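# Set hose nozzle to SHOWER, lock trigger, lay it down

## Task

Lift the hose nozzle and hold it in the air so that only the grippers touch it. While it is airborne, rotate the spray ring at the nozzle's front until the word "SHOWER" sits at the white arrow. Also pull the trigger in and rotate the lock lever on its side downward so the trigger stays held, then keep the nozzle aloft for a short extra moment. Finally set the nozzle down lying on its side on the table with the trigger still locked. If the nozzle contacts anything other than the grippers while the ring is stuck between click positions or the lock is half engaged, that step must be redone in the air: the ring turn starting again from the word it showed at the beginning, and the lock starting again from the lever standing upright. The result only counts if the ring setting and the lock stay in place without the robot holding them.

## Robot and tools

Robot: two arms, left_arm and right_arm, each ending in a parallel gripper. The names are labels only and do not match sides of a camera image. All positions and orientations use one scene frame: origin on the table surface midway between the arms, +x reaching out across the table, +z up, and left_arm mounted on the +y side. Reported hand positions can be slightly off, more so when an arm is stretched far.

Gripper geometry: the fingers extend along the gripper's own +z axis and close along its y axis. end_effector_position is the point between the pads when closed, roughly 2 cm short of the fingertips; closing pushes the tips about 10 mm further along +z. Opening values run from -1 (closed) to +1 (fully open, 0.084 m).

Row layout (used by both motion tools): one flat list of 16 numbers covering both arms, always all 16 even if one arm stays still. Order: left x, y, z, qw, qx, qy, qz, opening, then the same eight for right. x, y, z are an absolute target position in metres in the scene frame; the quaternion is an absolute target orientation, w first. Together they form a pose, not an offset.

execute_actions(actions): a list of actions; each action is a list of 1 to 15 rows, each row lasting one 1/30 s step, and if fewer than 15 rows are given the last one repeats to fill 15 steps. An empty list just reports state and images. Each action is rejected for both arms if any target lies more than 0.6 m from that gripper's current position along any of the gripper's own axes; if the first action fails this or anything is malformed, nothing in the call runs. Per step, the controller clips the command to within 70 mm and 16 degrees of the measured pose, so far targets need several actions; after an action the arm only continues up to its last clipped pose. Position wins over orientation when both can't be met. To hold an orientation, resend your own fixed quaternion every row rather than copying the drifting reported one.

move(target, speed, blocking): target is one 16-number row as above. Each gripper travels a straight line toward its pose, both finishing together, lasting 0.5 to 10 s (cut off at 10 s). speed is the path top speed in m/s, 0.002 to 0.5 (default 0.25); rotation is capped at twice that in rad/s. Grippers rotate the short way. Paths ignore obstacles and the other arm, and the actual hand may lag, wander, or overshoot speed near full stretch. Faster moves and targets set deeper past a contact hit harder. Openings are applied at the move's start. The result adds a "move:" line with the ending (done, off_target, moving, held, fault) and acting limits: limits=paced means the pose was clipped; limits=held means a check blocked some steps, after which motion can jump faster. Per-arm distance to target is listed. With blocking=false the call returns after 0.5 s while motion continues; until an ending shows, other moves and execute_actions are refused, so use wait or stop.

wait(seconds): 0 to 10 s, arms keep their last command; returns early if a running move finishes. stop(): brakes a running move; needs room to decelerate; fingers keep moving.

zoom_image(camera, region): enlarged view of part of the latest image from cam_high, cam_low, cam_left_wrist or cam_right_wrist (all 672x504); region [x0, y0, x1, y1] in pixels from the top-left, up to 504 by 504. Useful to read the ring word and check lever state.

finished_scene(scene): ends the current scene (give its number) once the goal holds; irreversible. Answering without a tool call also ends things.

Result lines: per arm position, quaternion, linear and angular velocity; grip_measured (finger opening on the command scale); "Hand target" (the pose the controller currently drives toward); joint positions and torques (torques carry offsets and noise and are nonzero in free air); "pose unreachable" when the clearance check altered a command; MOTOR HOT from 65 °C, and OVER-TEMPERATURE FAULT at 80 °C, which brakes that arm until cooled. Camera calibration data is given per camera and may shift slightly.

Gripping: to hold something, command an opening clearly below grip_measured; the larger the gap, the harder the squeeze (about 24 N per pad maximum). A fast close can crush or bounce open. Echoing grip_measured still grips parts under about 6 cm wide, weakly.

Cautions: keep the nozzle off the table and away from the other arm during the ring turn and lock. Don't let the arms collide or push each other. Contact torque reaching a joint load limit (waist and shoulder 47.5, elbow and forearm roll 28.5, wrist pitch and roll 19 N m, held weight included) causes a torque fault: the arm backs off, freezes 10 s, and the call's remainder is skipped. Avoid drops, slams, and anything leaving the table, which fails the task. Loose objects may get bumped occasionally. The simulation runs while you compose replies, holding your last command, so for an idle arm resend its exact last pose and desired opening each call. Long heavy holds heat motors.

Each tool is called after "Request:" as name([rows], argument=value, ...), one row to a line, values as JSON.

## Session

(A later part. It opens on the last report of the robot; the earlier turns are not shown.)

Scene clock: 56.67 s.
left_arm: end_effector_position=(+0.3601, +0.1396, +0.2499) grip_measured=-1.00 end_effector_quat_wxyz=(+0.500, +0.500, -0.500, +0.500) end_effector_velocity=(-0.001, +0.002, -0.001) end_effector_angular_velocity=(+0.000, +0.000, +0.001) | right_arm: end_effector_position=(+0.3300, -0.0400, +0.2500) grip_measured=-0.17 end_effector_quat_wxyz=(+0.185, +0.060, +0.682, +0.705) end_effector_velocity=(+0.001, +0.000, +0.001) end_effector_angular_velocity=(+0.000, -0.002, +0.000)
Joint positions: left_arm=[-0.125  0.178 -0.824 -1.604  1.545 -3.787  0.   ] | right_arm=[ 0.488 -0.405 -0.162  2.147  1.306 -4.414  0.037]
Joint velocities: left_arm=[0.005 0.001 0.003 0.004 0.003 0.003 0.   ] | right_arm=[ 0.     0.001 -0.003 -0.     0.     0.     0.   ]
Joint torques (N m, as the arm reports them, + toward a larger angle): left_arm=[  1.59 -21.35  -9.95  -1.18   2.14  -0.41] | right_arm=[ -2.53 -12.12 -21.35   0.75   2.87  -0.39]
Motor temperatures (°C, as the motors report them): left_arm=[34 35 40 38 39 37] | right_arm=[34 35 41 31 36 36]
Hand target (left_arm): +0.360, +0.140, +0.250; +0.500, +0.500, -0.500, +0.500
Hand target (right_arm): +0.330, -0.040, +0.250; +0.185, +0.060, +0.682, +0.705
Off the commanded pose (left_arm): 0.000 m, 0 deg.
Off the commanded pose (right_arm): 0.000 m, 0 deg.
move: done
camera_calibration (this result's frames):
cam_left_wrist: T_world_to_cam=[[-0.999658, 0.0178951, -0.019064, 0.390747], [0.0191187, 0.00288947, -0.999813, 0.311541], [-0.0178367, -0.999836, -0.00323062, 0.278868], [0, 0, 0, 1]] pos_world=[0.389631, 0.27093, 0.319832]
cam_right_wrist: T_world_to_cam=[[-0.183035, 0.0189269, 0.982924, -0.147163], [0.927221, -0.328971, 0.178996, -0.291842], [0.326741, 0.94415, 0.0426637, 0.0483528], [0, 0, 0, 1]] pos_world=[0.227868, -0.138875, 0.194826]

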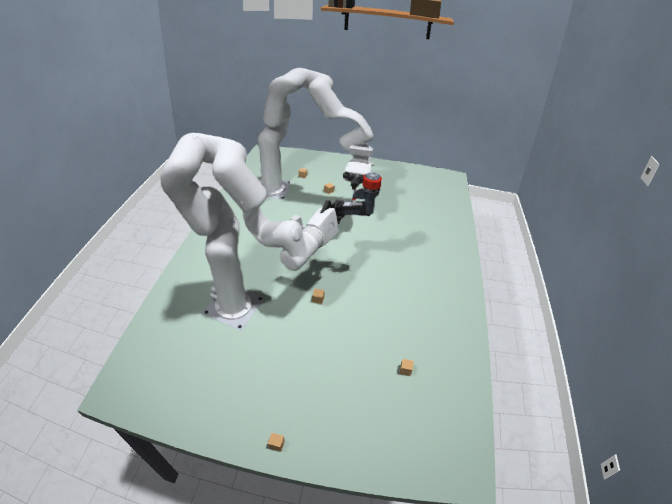

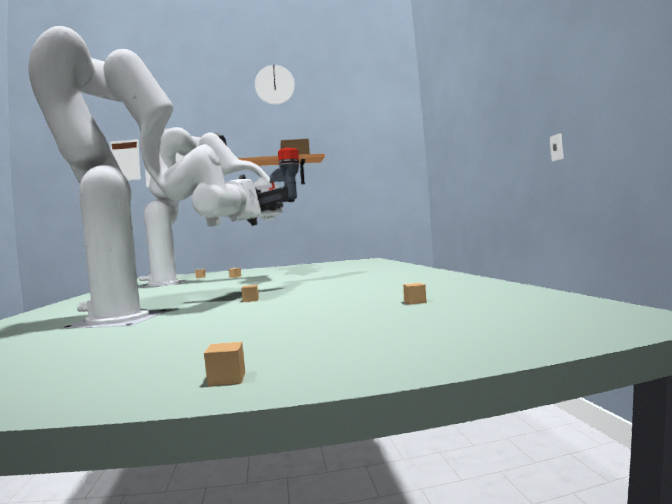

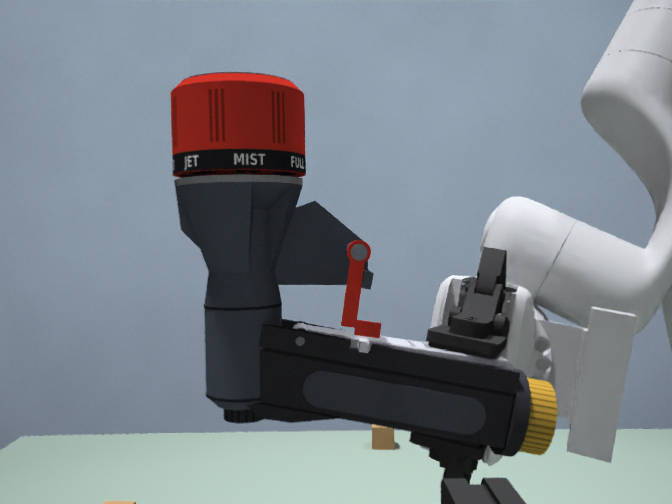

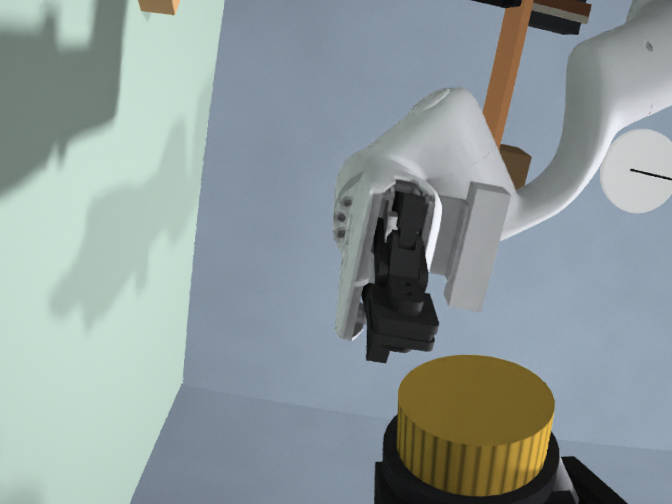

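Request:
zoom_image(camera="cam_left_wrist", region=[300,220,430,370])

Region (300, 220, 430, 370) of cam_left_wrist's 672x504 image, scaled by 3.360, with more detail than that image has; it fills the left 437 columns of this view, and the rest is white.

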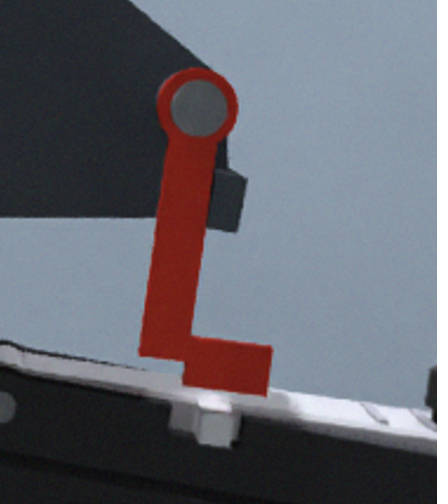

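Seated on its stop. Lay down.

Request:
move(target=[0.33,0.22,0.28,0.5,0.5,-0.5,0.5,-1,0.40,-0.12,0.12,0.173,-0.0887,0.981,0.0157,-1], speed=0.25)

Request:
move(target=[0.33,0.22,0.28,0.5,0.5,-0.5,0.5,-1,0.40,-0.12,0.06,0.173,-0.0887,0.981,0.0157,-1], speed=0.08)

Request:
zoom_image(camera="cam_low", region=[220,200,380,310])

Scene clock: 62.57 s.
left_arm: end_effector_position=(+0.3301, +0.2199, +0.2798) grip_measured=-1.00 end_effector_quat_wxyz=(+0.500, +0.500, -0.500, +0.500) end_effector_velocity=(-0.000, -0.000, +0.000) end_effector_angular_velocity=(+0.000, -0.001, -0.001) | right_arm: end_effector_position=(+0.4005, -0.1198, +0.1203) grip_measured=-0.17 end_effector_quat_wxyz=(+0.172, -0.090, +0.981, +0.017) end_effector_velocity=(-0.001, +0.000, -0.001) end_effector_angular_velocity=(-0.014, -0.004, -0.008)
Joint positions: left_arm=[ 0.106  0.034 -0.737 -1.426  1.692 -3.836  0.   ] | right_arm=[ 0.717 -0.202 -0.466 -0.314  0.353 -2.536  0.037]
Joint velocities: left_arm=[-0.001 -0.    -0.001 -0.     0.    -0.     0.   ] | right_arm=[ 0.005  0.002 -0.002 -0.046  0.01   0.051  0.   ]
Joint torques (N m, as the arm reports them, + toward a larger angle): left_arm=[  1.77 -18.74 -10.11  -1.23   2.06  -0.31] | right_arm=[ -2.51 -20.09 -23.18  -0.64  -3.34  -0.18]
Motor temperatures (°C, as the motors report them): left_arm=[34 35 40 38 39 37] | right_arm=[34 35 42 31 36 36]
Hand target (left_arm): +0.330, +0.220, +0.280; +0.500, +0.500, -0.500, +0.500
Hand target (right_arm): +0.400, -0.120, +0.120; +0.172, -0.090, +0.981, +0.016
Off the commanded pose (left_arm): 0.000 m, 0 deg.
Off the commanded pose (right_arm): 0.001 m, 0 deg.
move: done
camera_calibration (this result's frames):
cam_left_wrist: T_world_to_cam=[[-0.999677, 0.0171277, -0.0187533, 0.359928], [0.0187992, 0.00252293, -0.99982, 0.341974], [-0.0170773, -0.99985, -0.0028441, 0.358394], [0, 0, 0, 1]] pos_world=[0.359504, 0.351313, 0.349682]
cam_right_wrist: T_world_to_cam=[[-0.186406, 0.982342, -0.0160494, 0.231661], [0.927464, 0.181335, 0.327, -0.31704], [0.324136, 0.0460693, -0.944888, 0.118418], [0, 0, 0, 1]] pos_world=[0.298842, -0.175535, 0.219282]

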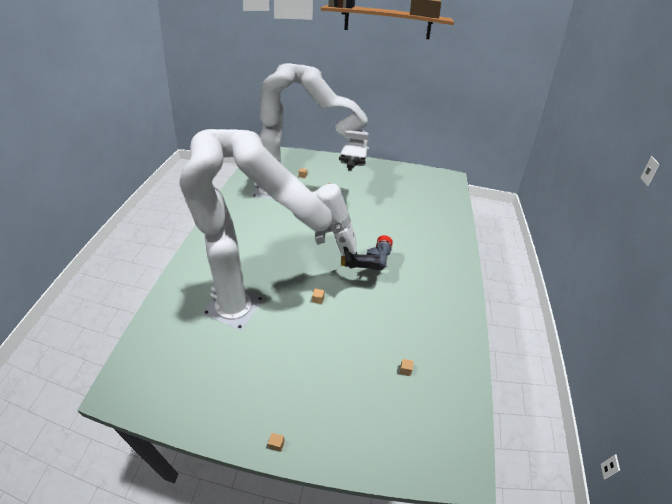

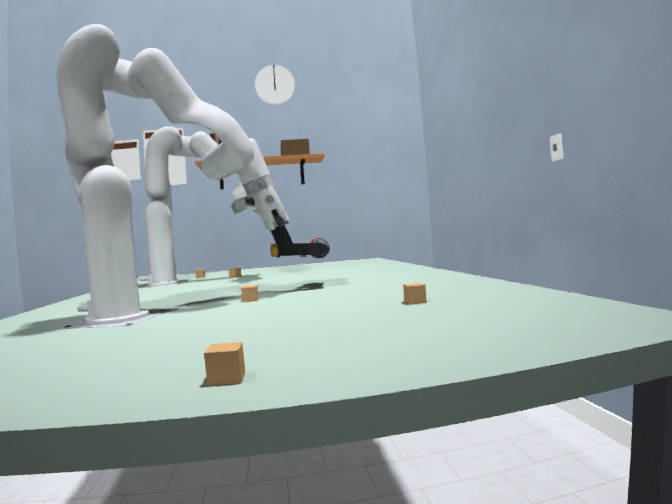

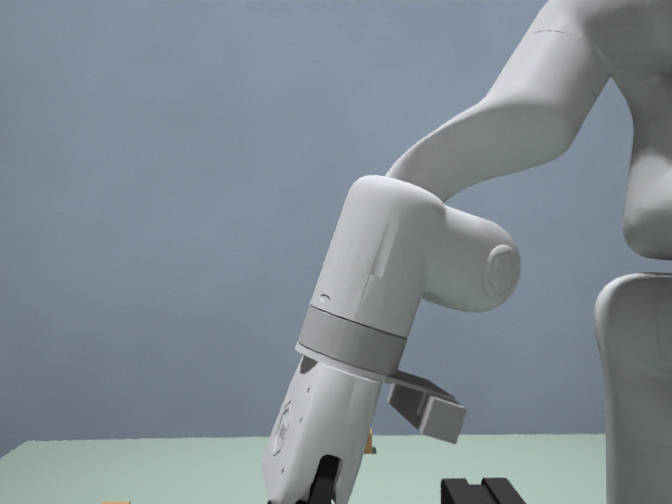

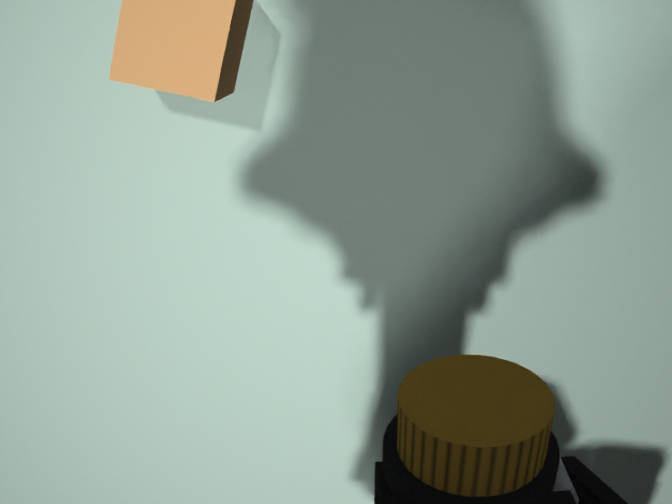

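Scene clock: 63.80 s.
left_arm: end_effector_position=(+0.3300, +0.2200, +0.2800) grip_measured=-1.00 end_effector_quat_wxyz=(+0.500, +0.500, -0.500, +0.500) end_effector_velocity=(+0.000, -0.000, +0.000) end_effector_angular_velocity=(-0.000, -0.000, -0.000) | right_arm: end_effector_position=(+0.4001, -0.1199, +0.0605) grip_measured=-0.17 end_effector_quat_wxyz=(+0.172, -0.089, +0.981, +0.017) end_effector_velocity=(+0.000, -0.000, -0.003) end_effector_angular_velocity=(-0.009, -0.013, -0.005)
Joint positions: left_arm=[ 0.107  0.034 -0.737 -1.426  1.692 -3.836  0.   ] | right_arm=[ 0.657 -0.003 -0.461 -0.61   0.155 -2.283  0.037]
Joint velocities: left_arm=[-0. -0. -0. -0. -0. -0.  0.] | right_arm=[-0.012  0.013 -0.007 -0.116 -0.007  0.105 -0.   ]
Joint torques (N m, as the arm reports them, + toward a larger angle): left_arm=[  1.58 -18.64  -9.88  -1.34   2.1   -0.28] | right_arm=[ -1.91 -22.68 -19.98  -0.05  -3.16  -0.27]
Motor temperatures (°C, as the motors report them): left_arm=[34 35 40 38 39 37] | right_arm=[34 35 41 31 36 36]
Hand target (left_arm): +0.330, +0.220, +0.280; +0.500, +0.500, -0.500, +0.500
Hand target (right_arm): +0.400, -0.120, +0.060; +0.173, -0.089, +0.981, +0.016
Off the commanded pose (left_arm): 0.000 m, 0 deg.
Off the commanded pose (right_arm): 0.001 m, 0 deg.
move: done
camera_calibration (this result's frames):
cam_left_wrist: T_world_to_cam=[[-0.999675, 0.0172438, -0.01877, 0.359851], [0.0188121, 0.00228104, -0.99982, 0.342174], [-0.0171979, -0.999849, -0.00260469, 0.358425], [0, 0, 0, 1]] pos_world=[0.359461, 0.351385, 0.349801]
cam_right_wrist: T_world_to_cam=[[-0.184138, 0.982754, -0.0169691, 0.229903], [0.927763, 0.179483, 0.327173, -0.297398], [0.324576, 0.0445015, -0.944812, 0.0617272], [0, 0, 0, 1]] pos_world=[0.298213, -0.175308, 0.159522]

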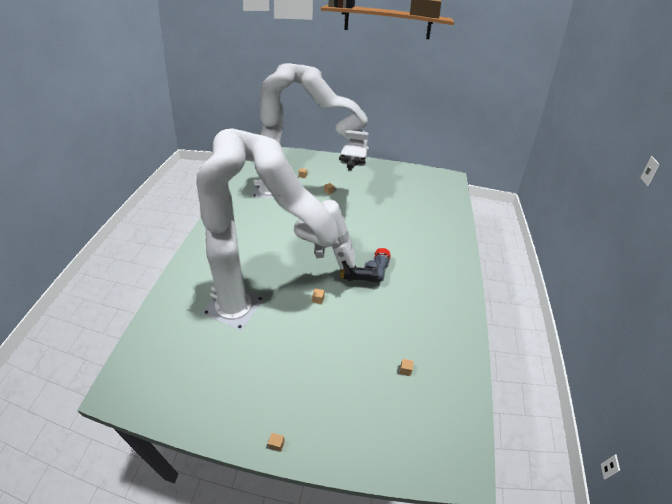

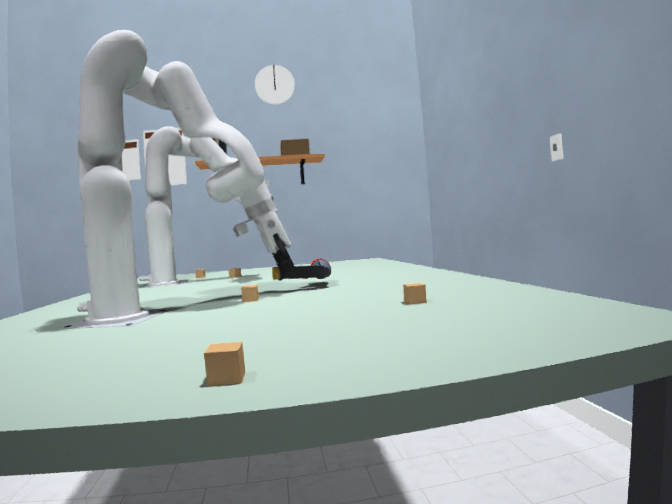

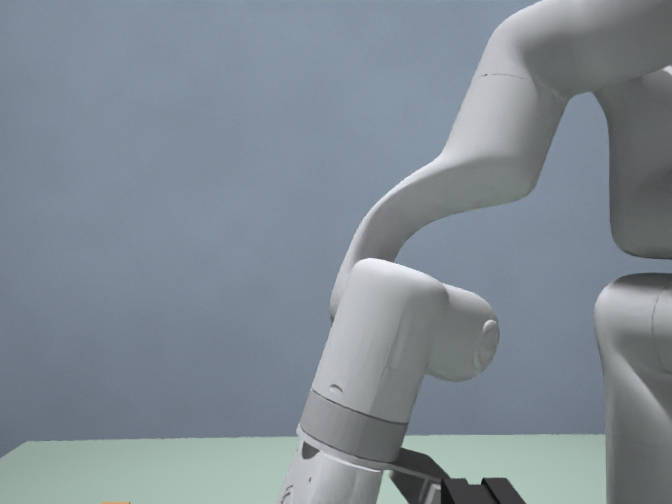

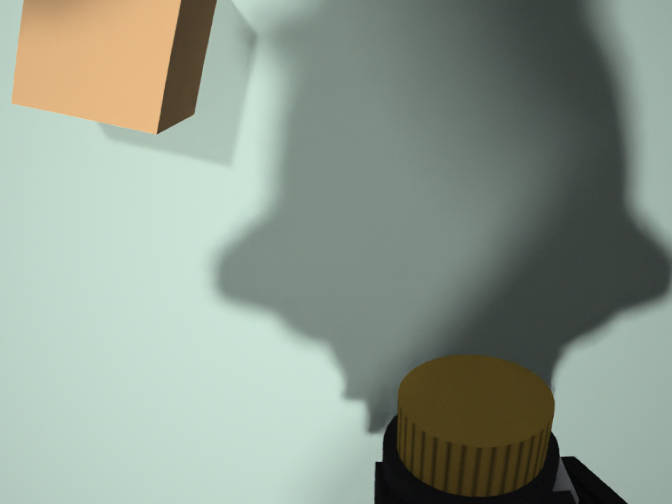

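Region (220, 200, 380, 310) of cam_low's 672x504 image, scaled by 3.150, with more detail than that image has; it fills the top 346 rows of this view, and the rest is white.

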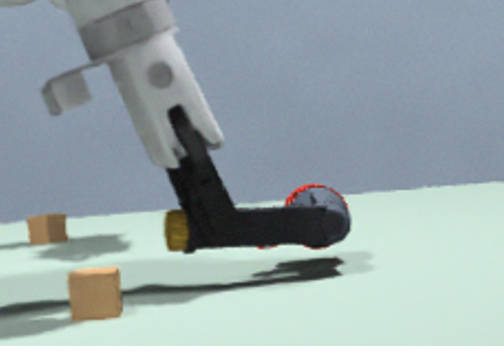

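Request:
move(target=[0.33,0.22,0.28,0.5,0.5,-0.5,0.5,-1,0.45,-0.09,0.052,0.173,-0.0887,0.981,0.0157,-1], speed=0.06)

Request:
move(target=[0.33,0.22,0.28,0.5,0.5,-0.5,0.5,-1,0.45,-0.09,0.034,0.173,-0.0887,0.981,0.0157,-1], speed=0.015)

Request:
zoom_image(camera="cam_low", region=[240,200,400,310])

Scene clock: 66.63 s.
left_arm: end_effector_position=(+0.3300, +0.2200, +0.2800) grip_measured=-1.00 end_effector_quat_wxyz=(+0.500, +0.500, -0.500, +0.500) end_effector_velocity=(+0.000, +0.001, +0.000) end_effector_angular_velocity=(-0.001, +0.000, +0.001) | right_arm: end_effector_position=(+0.4497, -0.0900, +0.0522) grip_measured=-0.17 end_effector_quat_wxyz=(+0.173, -0.089, +0.981, +0.016) end_effector_velocity=(+0.003, +0.001, -0.000) end_effector_angular_velocity=(+0.000, -0.000, +0.000)
Joint positions: left_arm=[ 0.107  0.034 -0.737 -1.426  1.692 -3.836  0.   ] | right_arm=[ 0.677  0.178 -0.666 -0.577  0.181 -2.298  0.037]
Joint velocities: left_arm=[ 0.002 -0.     0.     0.     0.001  0.     0.   ] | right_arm=[ 0.001  0.008 -0.01   0.006  0.002 -0.005 -0.   ]
Joint torques (N m, as the arm reports them, + toward a larger angle): left_arm=[  1.64 -18.84 -10.    -1.37   2.11  -0.36] | right_arm=[ -2.24 -28.18 -20.45  -0.17  -3.23  -0.04]
Motor temperatures (°C, as the motors report them): left_arm=[34 35 39 38 39 37] | right_arm=[34 35 41 31 36 36]
Hand target (left_arm): +0.330, +0.220, +0.280; +0.500, +0.500, -0.500, +0.500
Hand target (right_arm): +0.450, -0.090, +0.052; +0.173, -0.089, +0.981, +0.016
Off the commanded pose (left_arm): 0.000 m, 0 deg.
Off the commanded pose (right_arm): 0.000 m, 0 deg.
move: done
camera_calibration (this result's frames):
cam_left_wrist: T_world_to_cam=[[-0.999675, 0.0172448, -0.0187707, 0.35985], [0.0188127, 0.00228079, -0.99982, 0.342175], [-0.0171989, -0.999849, -0.00260447, 0.358426], [0, 0, 0, 1]] pos_world=[0.359461, 0.351386, 0.349801]
cam_right_wrist: T_world_to_cam=[[-0.183076, 0.982918, -0.018839, 0.209153], [0.927171, 0.179001, 0.329108, -0.345952], [0.326858, 0.0427849, -0.944104, 0.0352092], [0, 0, 0, 1]] pos_world=[0.347539, -0.145161, 0.151037]

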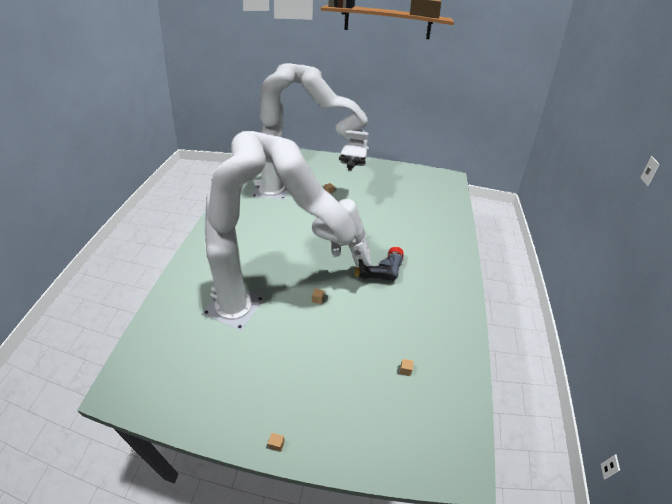

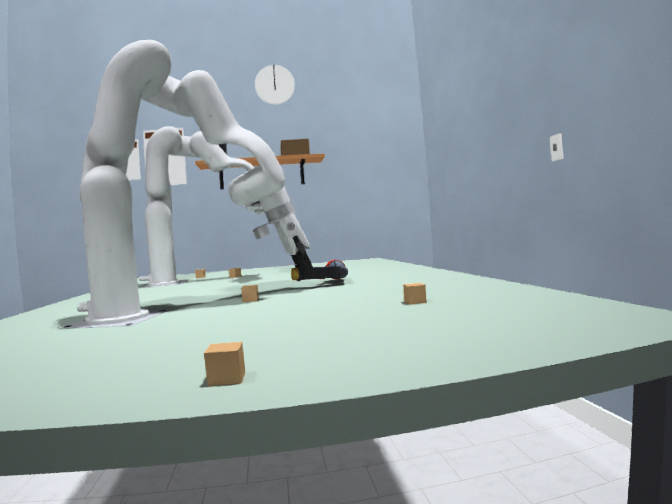

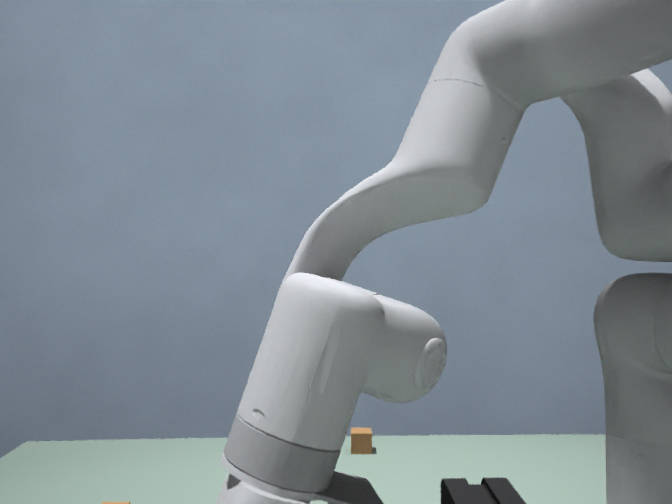

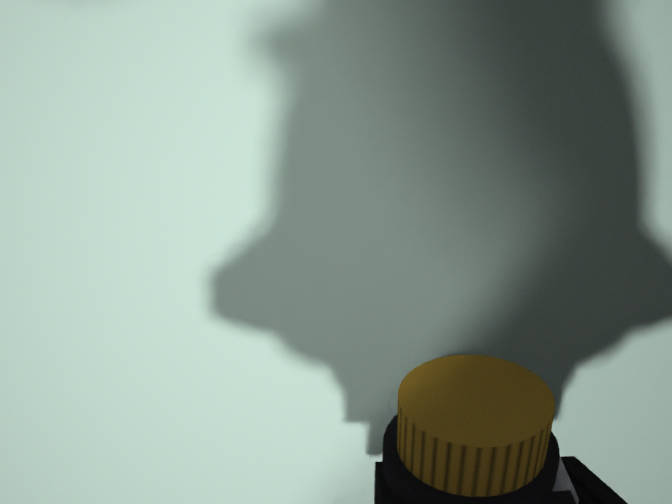

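Scene clock: 68.13 s.
left_arm: end_effector_position=(+0.3300, +0.2200, +0.2800) grip_measured=-1.00 end_effector_quat_wxyz=(+0.500, +0.500, -0.500, +0.500) end_effector_velocity=(+0.000, -0.000, +0.000) end_effector_angular_velocity=(+0.000, -0.000, -0.000) | right_arm: end_effector_position=(+0.4500, -0.0900, +0.0343) grip_measured=-0.17 end_effector_quat_wxyz=(+0.173, -0.089, +0.981, +0.016) end_effector_velocity=(+0.001, +0.000, -0.001) end_effector_angular_velocity=(+0.000, -0.004, -0.001)
Joint positions: left_arm=[ 0.107  0.034 -0.737 -1.426  1.692 -3.836  0.   ] | right_arm=[ 0.658  0.237 -0.684 -0.698  0.142 -2.194  0.037]
Joint velocities: left_arm=[-0. -0. -0. -0. -0.  0.  0.] | right_arm=[-0.004  0.008 -0.006 -0.03  -0.004  0.027  0.   ]
Joint torques (N m, as the arm reports them, + toward a larger angle): left_arm=[  1.69 -18.54  -9.81  -1.41   2.12  -0.3 ] | right_arm=[ -2.53 -26.62 -17.5   -0.08  -1.98  -0.37]
Motor temperatures (°C, as the motors report them): left_arm=[34 34 39 38 39 37] | right_arm=[34 35 41 31 36 36]
Hand target (left_arm): +0.330, +0.220, +0.280; +0.500, +0.500, -0.500, +0.500
Hand target (right_arm): +0.450, -0.090, +0.034; +0.173, -0.089, +0.981, +0.016
Off the commanded pose (left_arm): 0.000 m, 0 deg.
Off the commanded pose (right_arm): 0.000 m, 0 deg.
move: done
camera_calibration (this result's frames):
cam_left_wrist: T_world_to_cam=[[-0.999675, 0.0172449, -0.0187707, 0.35985], [0.0188128, 0.0022809, -0.99982, 0.342175], [-0.0171989, -0.999849, -0.00260458, 0.358426], [0, 0, 0, 1]] pos_world=[0.359461, 0.351386, 0.349801]
cam_right_wrist: T_world_to_cam=[[-0.183288, 0.982884, -0.0185843, 0.208948], [0.927289, 0.179136, 0.328702, -0.340405], [0.326405, 0.0430141, -0.944251, 0.0184072], [0, 0, 0, 1]] pos_world=[0.347943, -0.145185, 0.133156]

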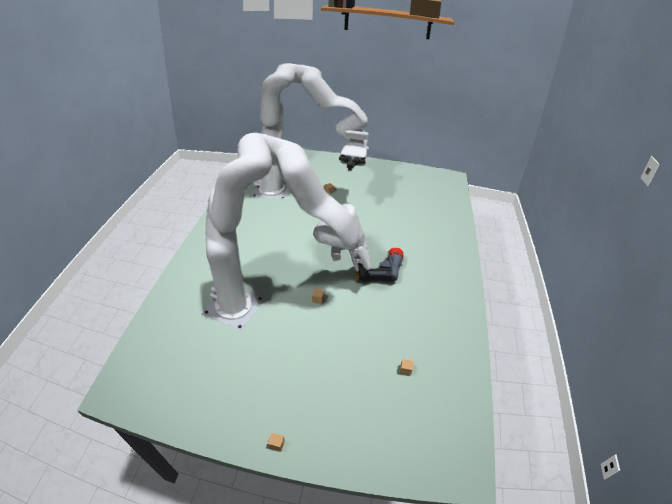

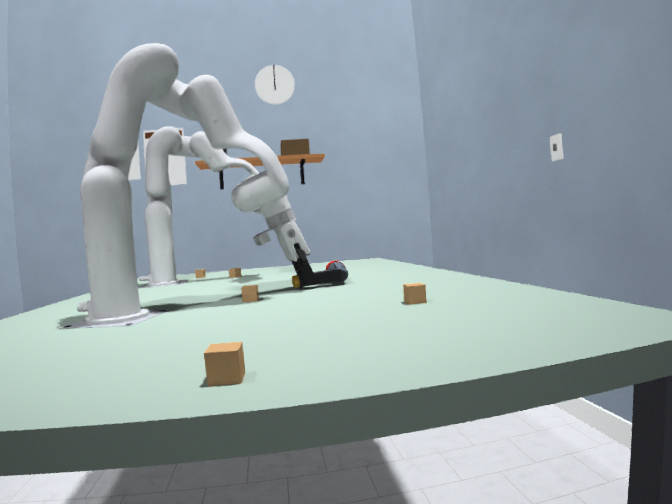

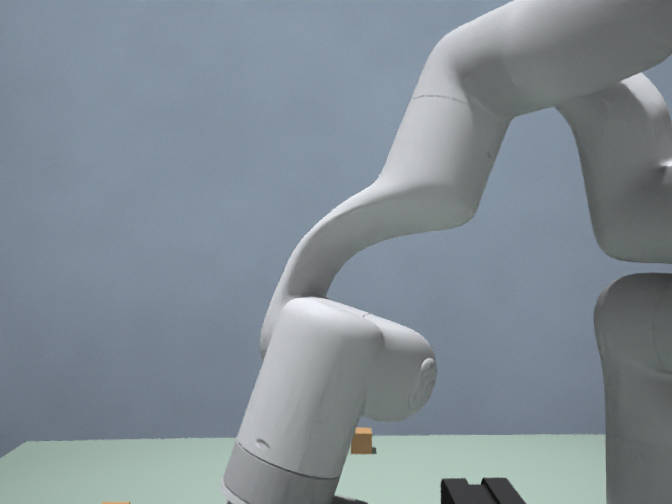

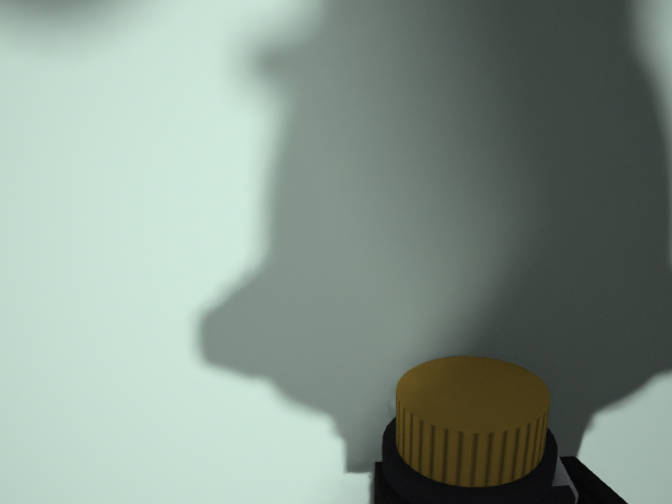

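Region (240, 200, 400, 310) of cam_low's 672x504 image, scaled by 3.150, with more detail than that image has; it fills the top 346 rows of this view, and the rest is white.

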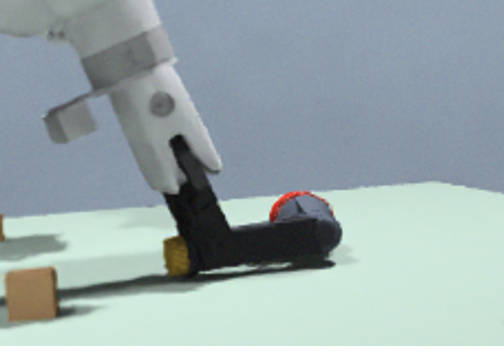

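Request:
execute_actions([
  [[0.33,0.22,0.28,0.5,0.5,-0.5,0.5,-1,0.45,-0.09,0.034,0.173,-0.0887,0.981,0.0157,-0.05]],
  [[0.33,0.22,0.28,0.5,0.5,-0.5,0.5,-1,0.45,-0.09,0.034,0.173,-0.0887,0.981,0.0157,0.6]],
])

Request:
move(target=[0.33,0.22,0.28,0.5,0.5,-0.5,0.5,-1,0.46,-0.08,0.16,0.173,-0.0887,0.981,0.0157,0.6], speed=0.15)

Scene clock: 70.33 s.
left_arm: end_effector_position=(+0.3300, +0.2200, +0.2800) grip_measured=-1.00 end_effector_quat_wxyz=(+0.500, +0.500, -0.500, +0.500) end_effector_velocity=(+0.000, +0.000, -0.000) end_effector_angular_velocity=(+0.000, +0.000, +0.001) | right_arm: end_effector_position=(+0.4500, -0.0900, +0.0340) grip_measured=+0.59 end_effector_quat_wxyz=(+0.173, -0.089, +0.981, +0.016) end_effector_velocity=(-0.000, -0.000, -0.000) end_effector_angular_velocity=(-0.000, +0.000, +0.000)
Joint positions: left_arm=[ 0.107  0.034 -0.737 -1.426  1.692 -3.836  0.   ] | right_arm=[ 0.657  0.238 -0.684 -0.703  0.142 -2.189  0.069]
Joint velocities: left_arm=[ 0.001 -0.     0.     0.    -0.001 -0.     0.   ] | right_arm=[ 0.     0.     0.    -0.    -0.     0.     0.001]
Joint torques (N m, as the arm reports them, + toward a larger angle): left_arm=[  1.77 -18.85  -9.93  -1.25   2.08  -0.39] | right_arm=[ -1.41 -26.76 -17.6   -0.1   -2.39  -0.14]
Motor temperatures (°C, as the motors report them): left_arm=[34 34 39 38 39 37] | right_arm=[34 35 41 31 36 36]
Hand target (left_arm): +0.330, +0.220, +0.280; +0.500, +0.500, -0.500, +0.500
Hand target (right_arm): +0.450, -0.090, +0.034; +0.173, -0.089, +0.981, +0.016
Off the commanded pose (left_arm): 0.000 m, 0 deg.
Off the commanded pose (right_arm): 0.000 m, 0 deg.
camera_calibration (this result's frames):
cam_left_wrist: T_world_to_cam=[[-0.999675, 0.017245, -0.0187704, 0.35985], [0.0188125, 0.0022809, -0.99982, 0.342175], [-0.017199, -0.999849, -0.00260458, 0.358426], [0, 0, 0, 1]] pos_world=[0.359461, 0.351386, 0.349801]
cam_right_wrist: T_world_to_cam=[[-0.183094, 0.982915, -0.0188149, 0.208911], [0.927189, 0.179012, 0.329051, -0.340265], [0.326797, 0.0428022, -0.944125, 0.0179741], [0, 0, 0, 1]] pos_world=[0.347867, -0.1452, 0.132865]

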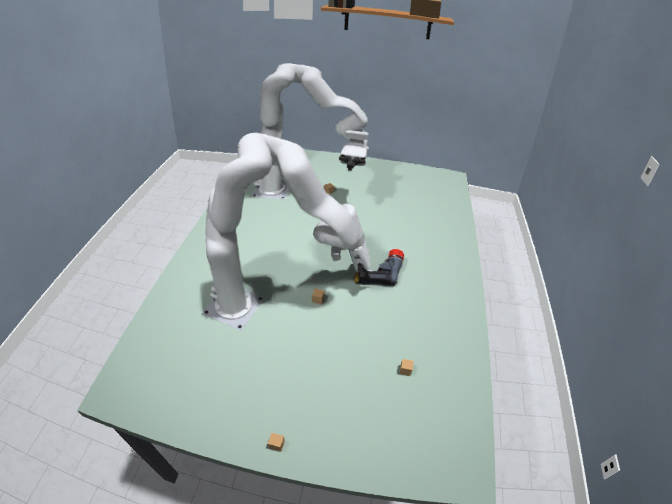

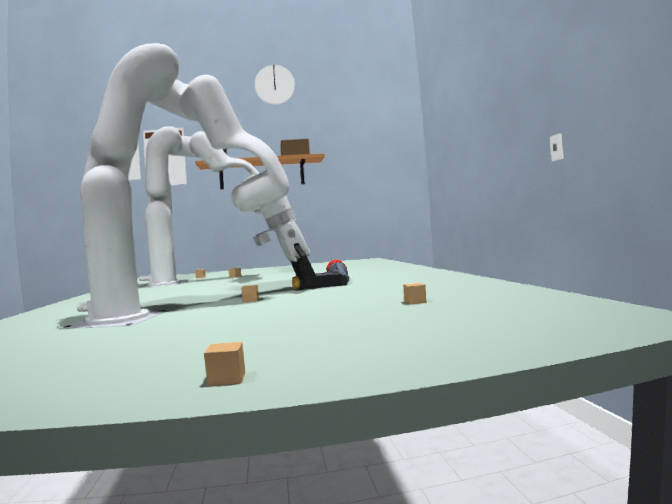

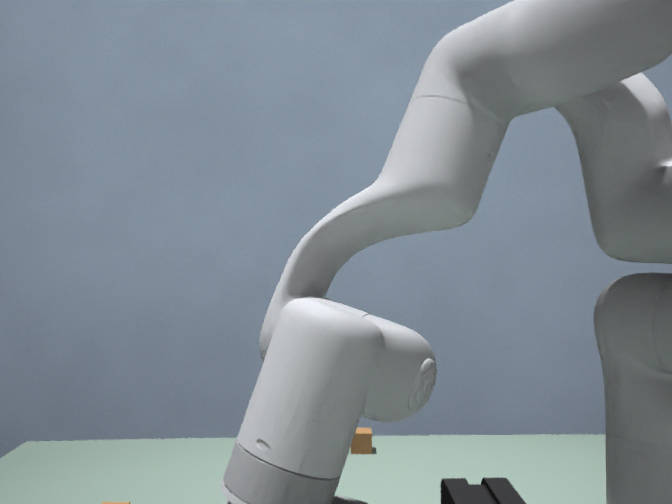

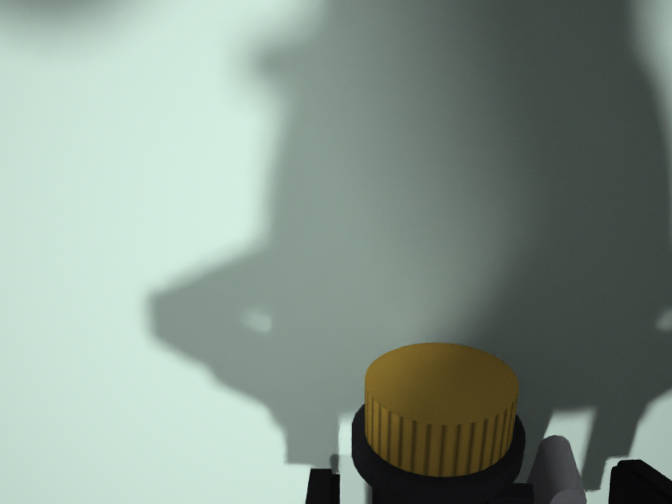

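Scene clock: 71.73 s.
left_arm: end_effector_position=(+0.3300, +0.2200, +0.2800) grip_measured=-1.00 end_effector_quat_wxyz=(+0.500, +0.500, -0.500, +0.500) end_effector_velocity=(+0.000, -0.000, +0.000) end_effector_angular_velocity=(+0.000, -0.001, -0.000) | right_arm: end_effector_position=(+0.4596, -0.0802, +0.1593) grip_measured=+0.59 end_effector_quat_wxyz=(+0.173, -0.089, +0.981, +0.016) end_effector_velocity=(+0.002, +0.000, +0.005) end_effector_angular_velocity=(+0.002, -0.001, +0.000)
Joint positions: left_arm=[ 0.107  0.034 -0.737 -1.426  1.692 -3.836  0.   ] | right_arm=[ 0.746 -0.057 -0.752 -0.256  0.495 -2.575  0.069]
Joint velocities: left_arm=[-0.001 -0.    -0.    -0.001 -0.    -0.     0.   ] | right_arm=[-0.    -0.005 -0.009  0.009  0.012 -0.009  0.   ]
Joint torques (N m, as the arm reports them, + toward a larger angle): left_arm=[  1.57 -18.57  -9.88  -1.36   2.1   -0.43] | right_arm=[ -2.23 -23.24 -23.04  -0.67  -2.66  -0.26]
Motor temperatures (°C, as the motors report them): left_arm=[34 34 39 38 39 37] | right_arm=[34 35 41 31 36 36]
Hand target (left_arm): +0.330, +0.220, +0.280; +0.500, +0.500, -0.500, +0.500
Hand target (right_arm): +0.460, -0.080, +0.160; +0.173, -0.089, +0.981, +0.016
Off the commanded pose (left_arm): 0.000 m, 0 deg.
Off the commanded pose (right_arm): 0.001 m, 0 deg.
move: done
camera_calibration (this result's frames):
cam_left_wrist: T_world_to_cam=[[-0.999675, 0.0172449, -0.0187711, 0.359851], [0.0188132, 0.00228095, -0.99982, 0.342175], [-0.017199, -0.999849, -0.00260464, 0.358426], [0, 0, 0, 1]] pos_world=[0.359461, 0.351386, 0.349802]
cam_right_wrist: T_world_to_cam=[[-0.183, 0.982927, -0.0191374, 0.203387], [0.927295, 0.179043, 0.328737, -0.392171], [0.326551, 0.0424131, -0.944227, 0.132813], [0, 0, 0, 1]] pos_world=[0.357508, -0.135331, 0.25822]

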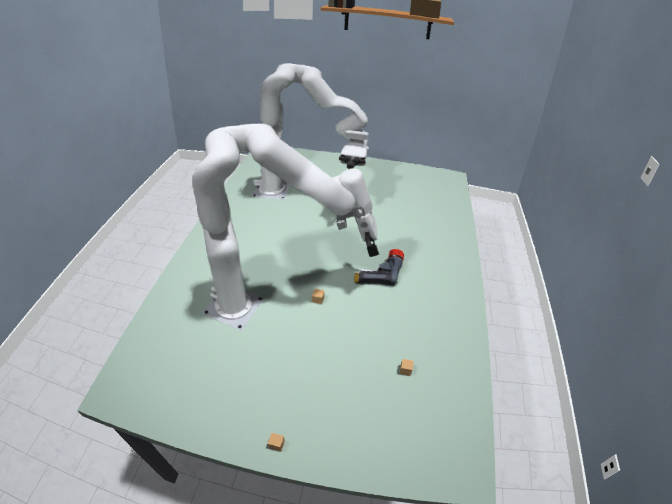

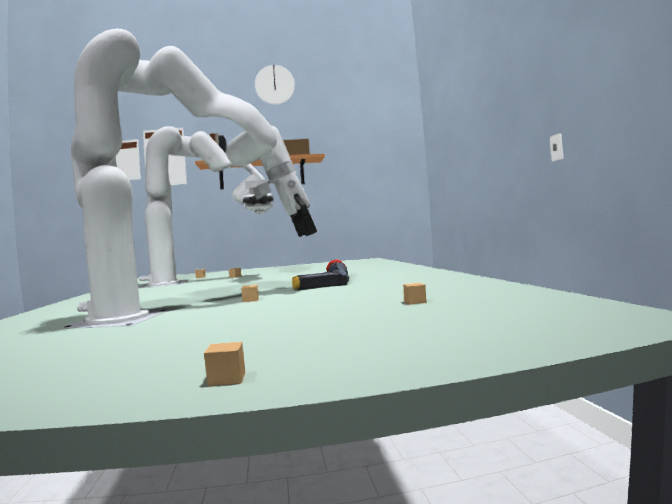

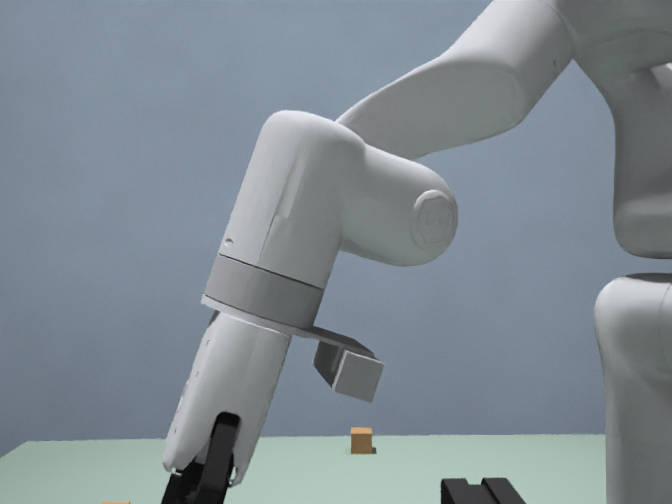

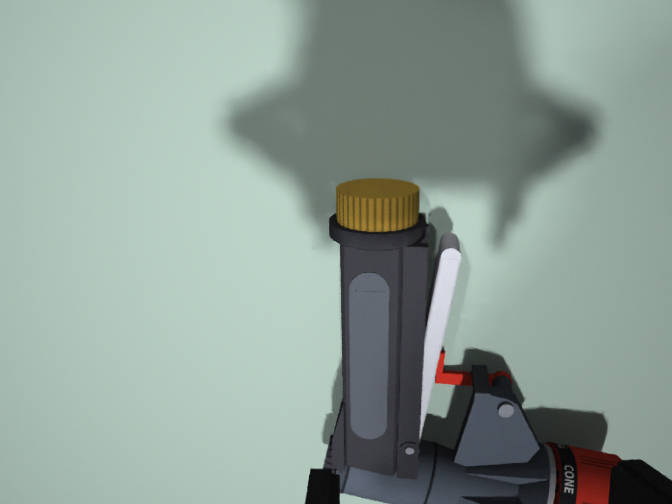

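Request:
finished_scene(scene=2)

The scene is finished: the task was done.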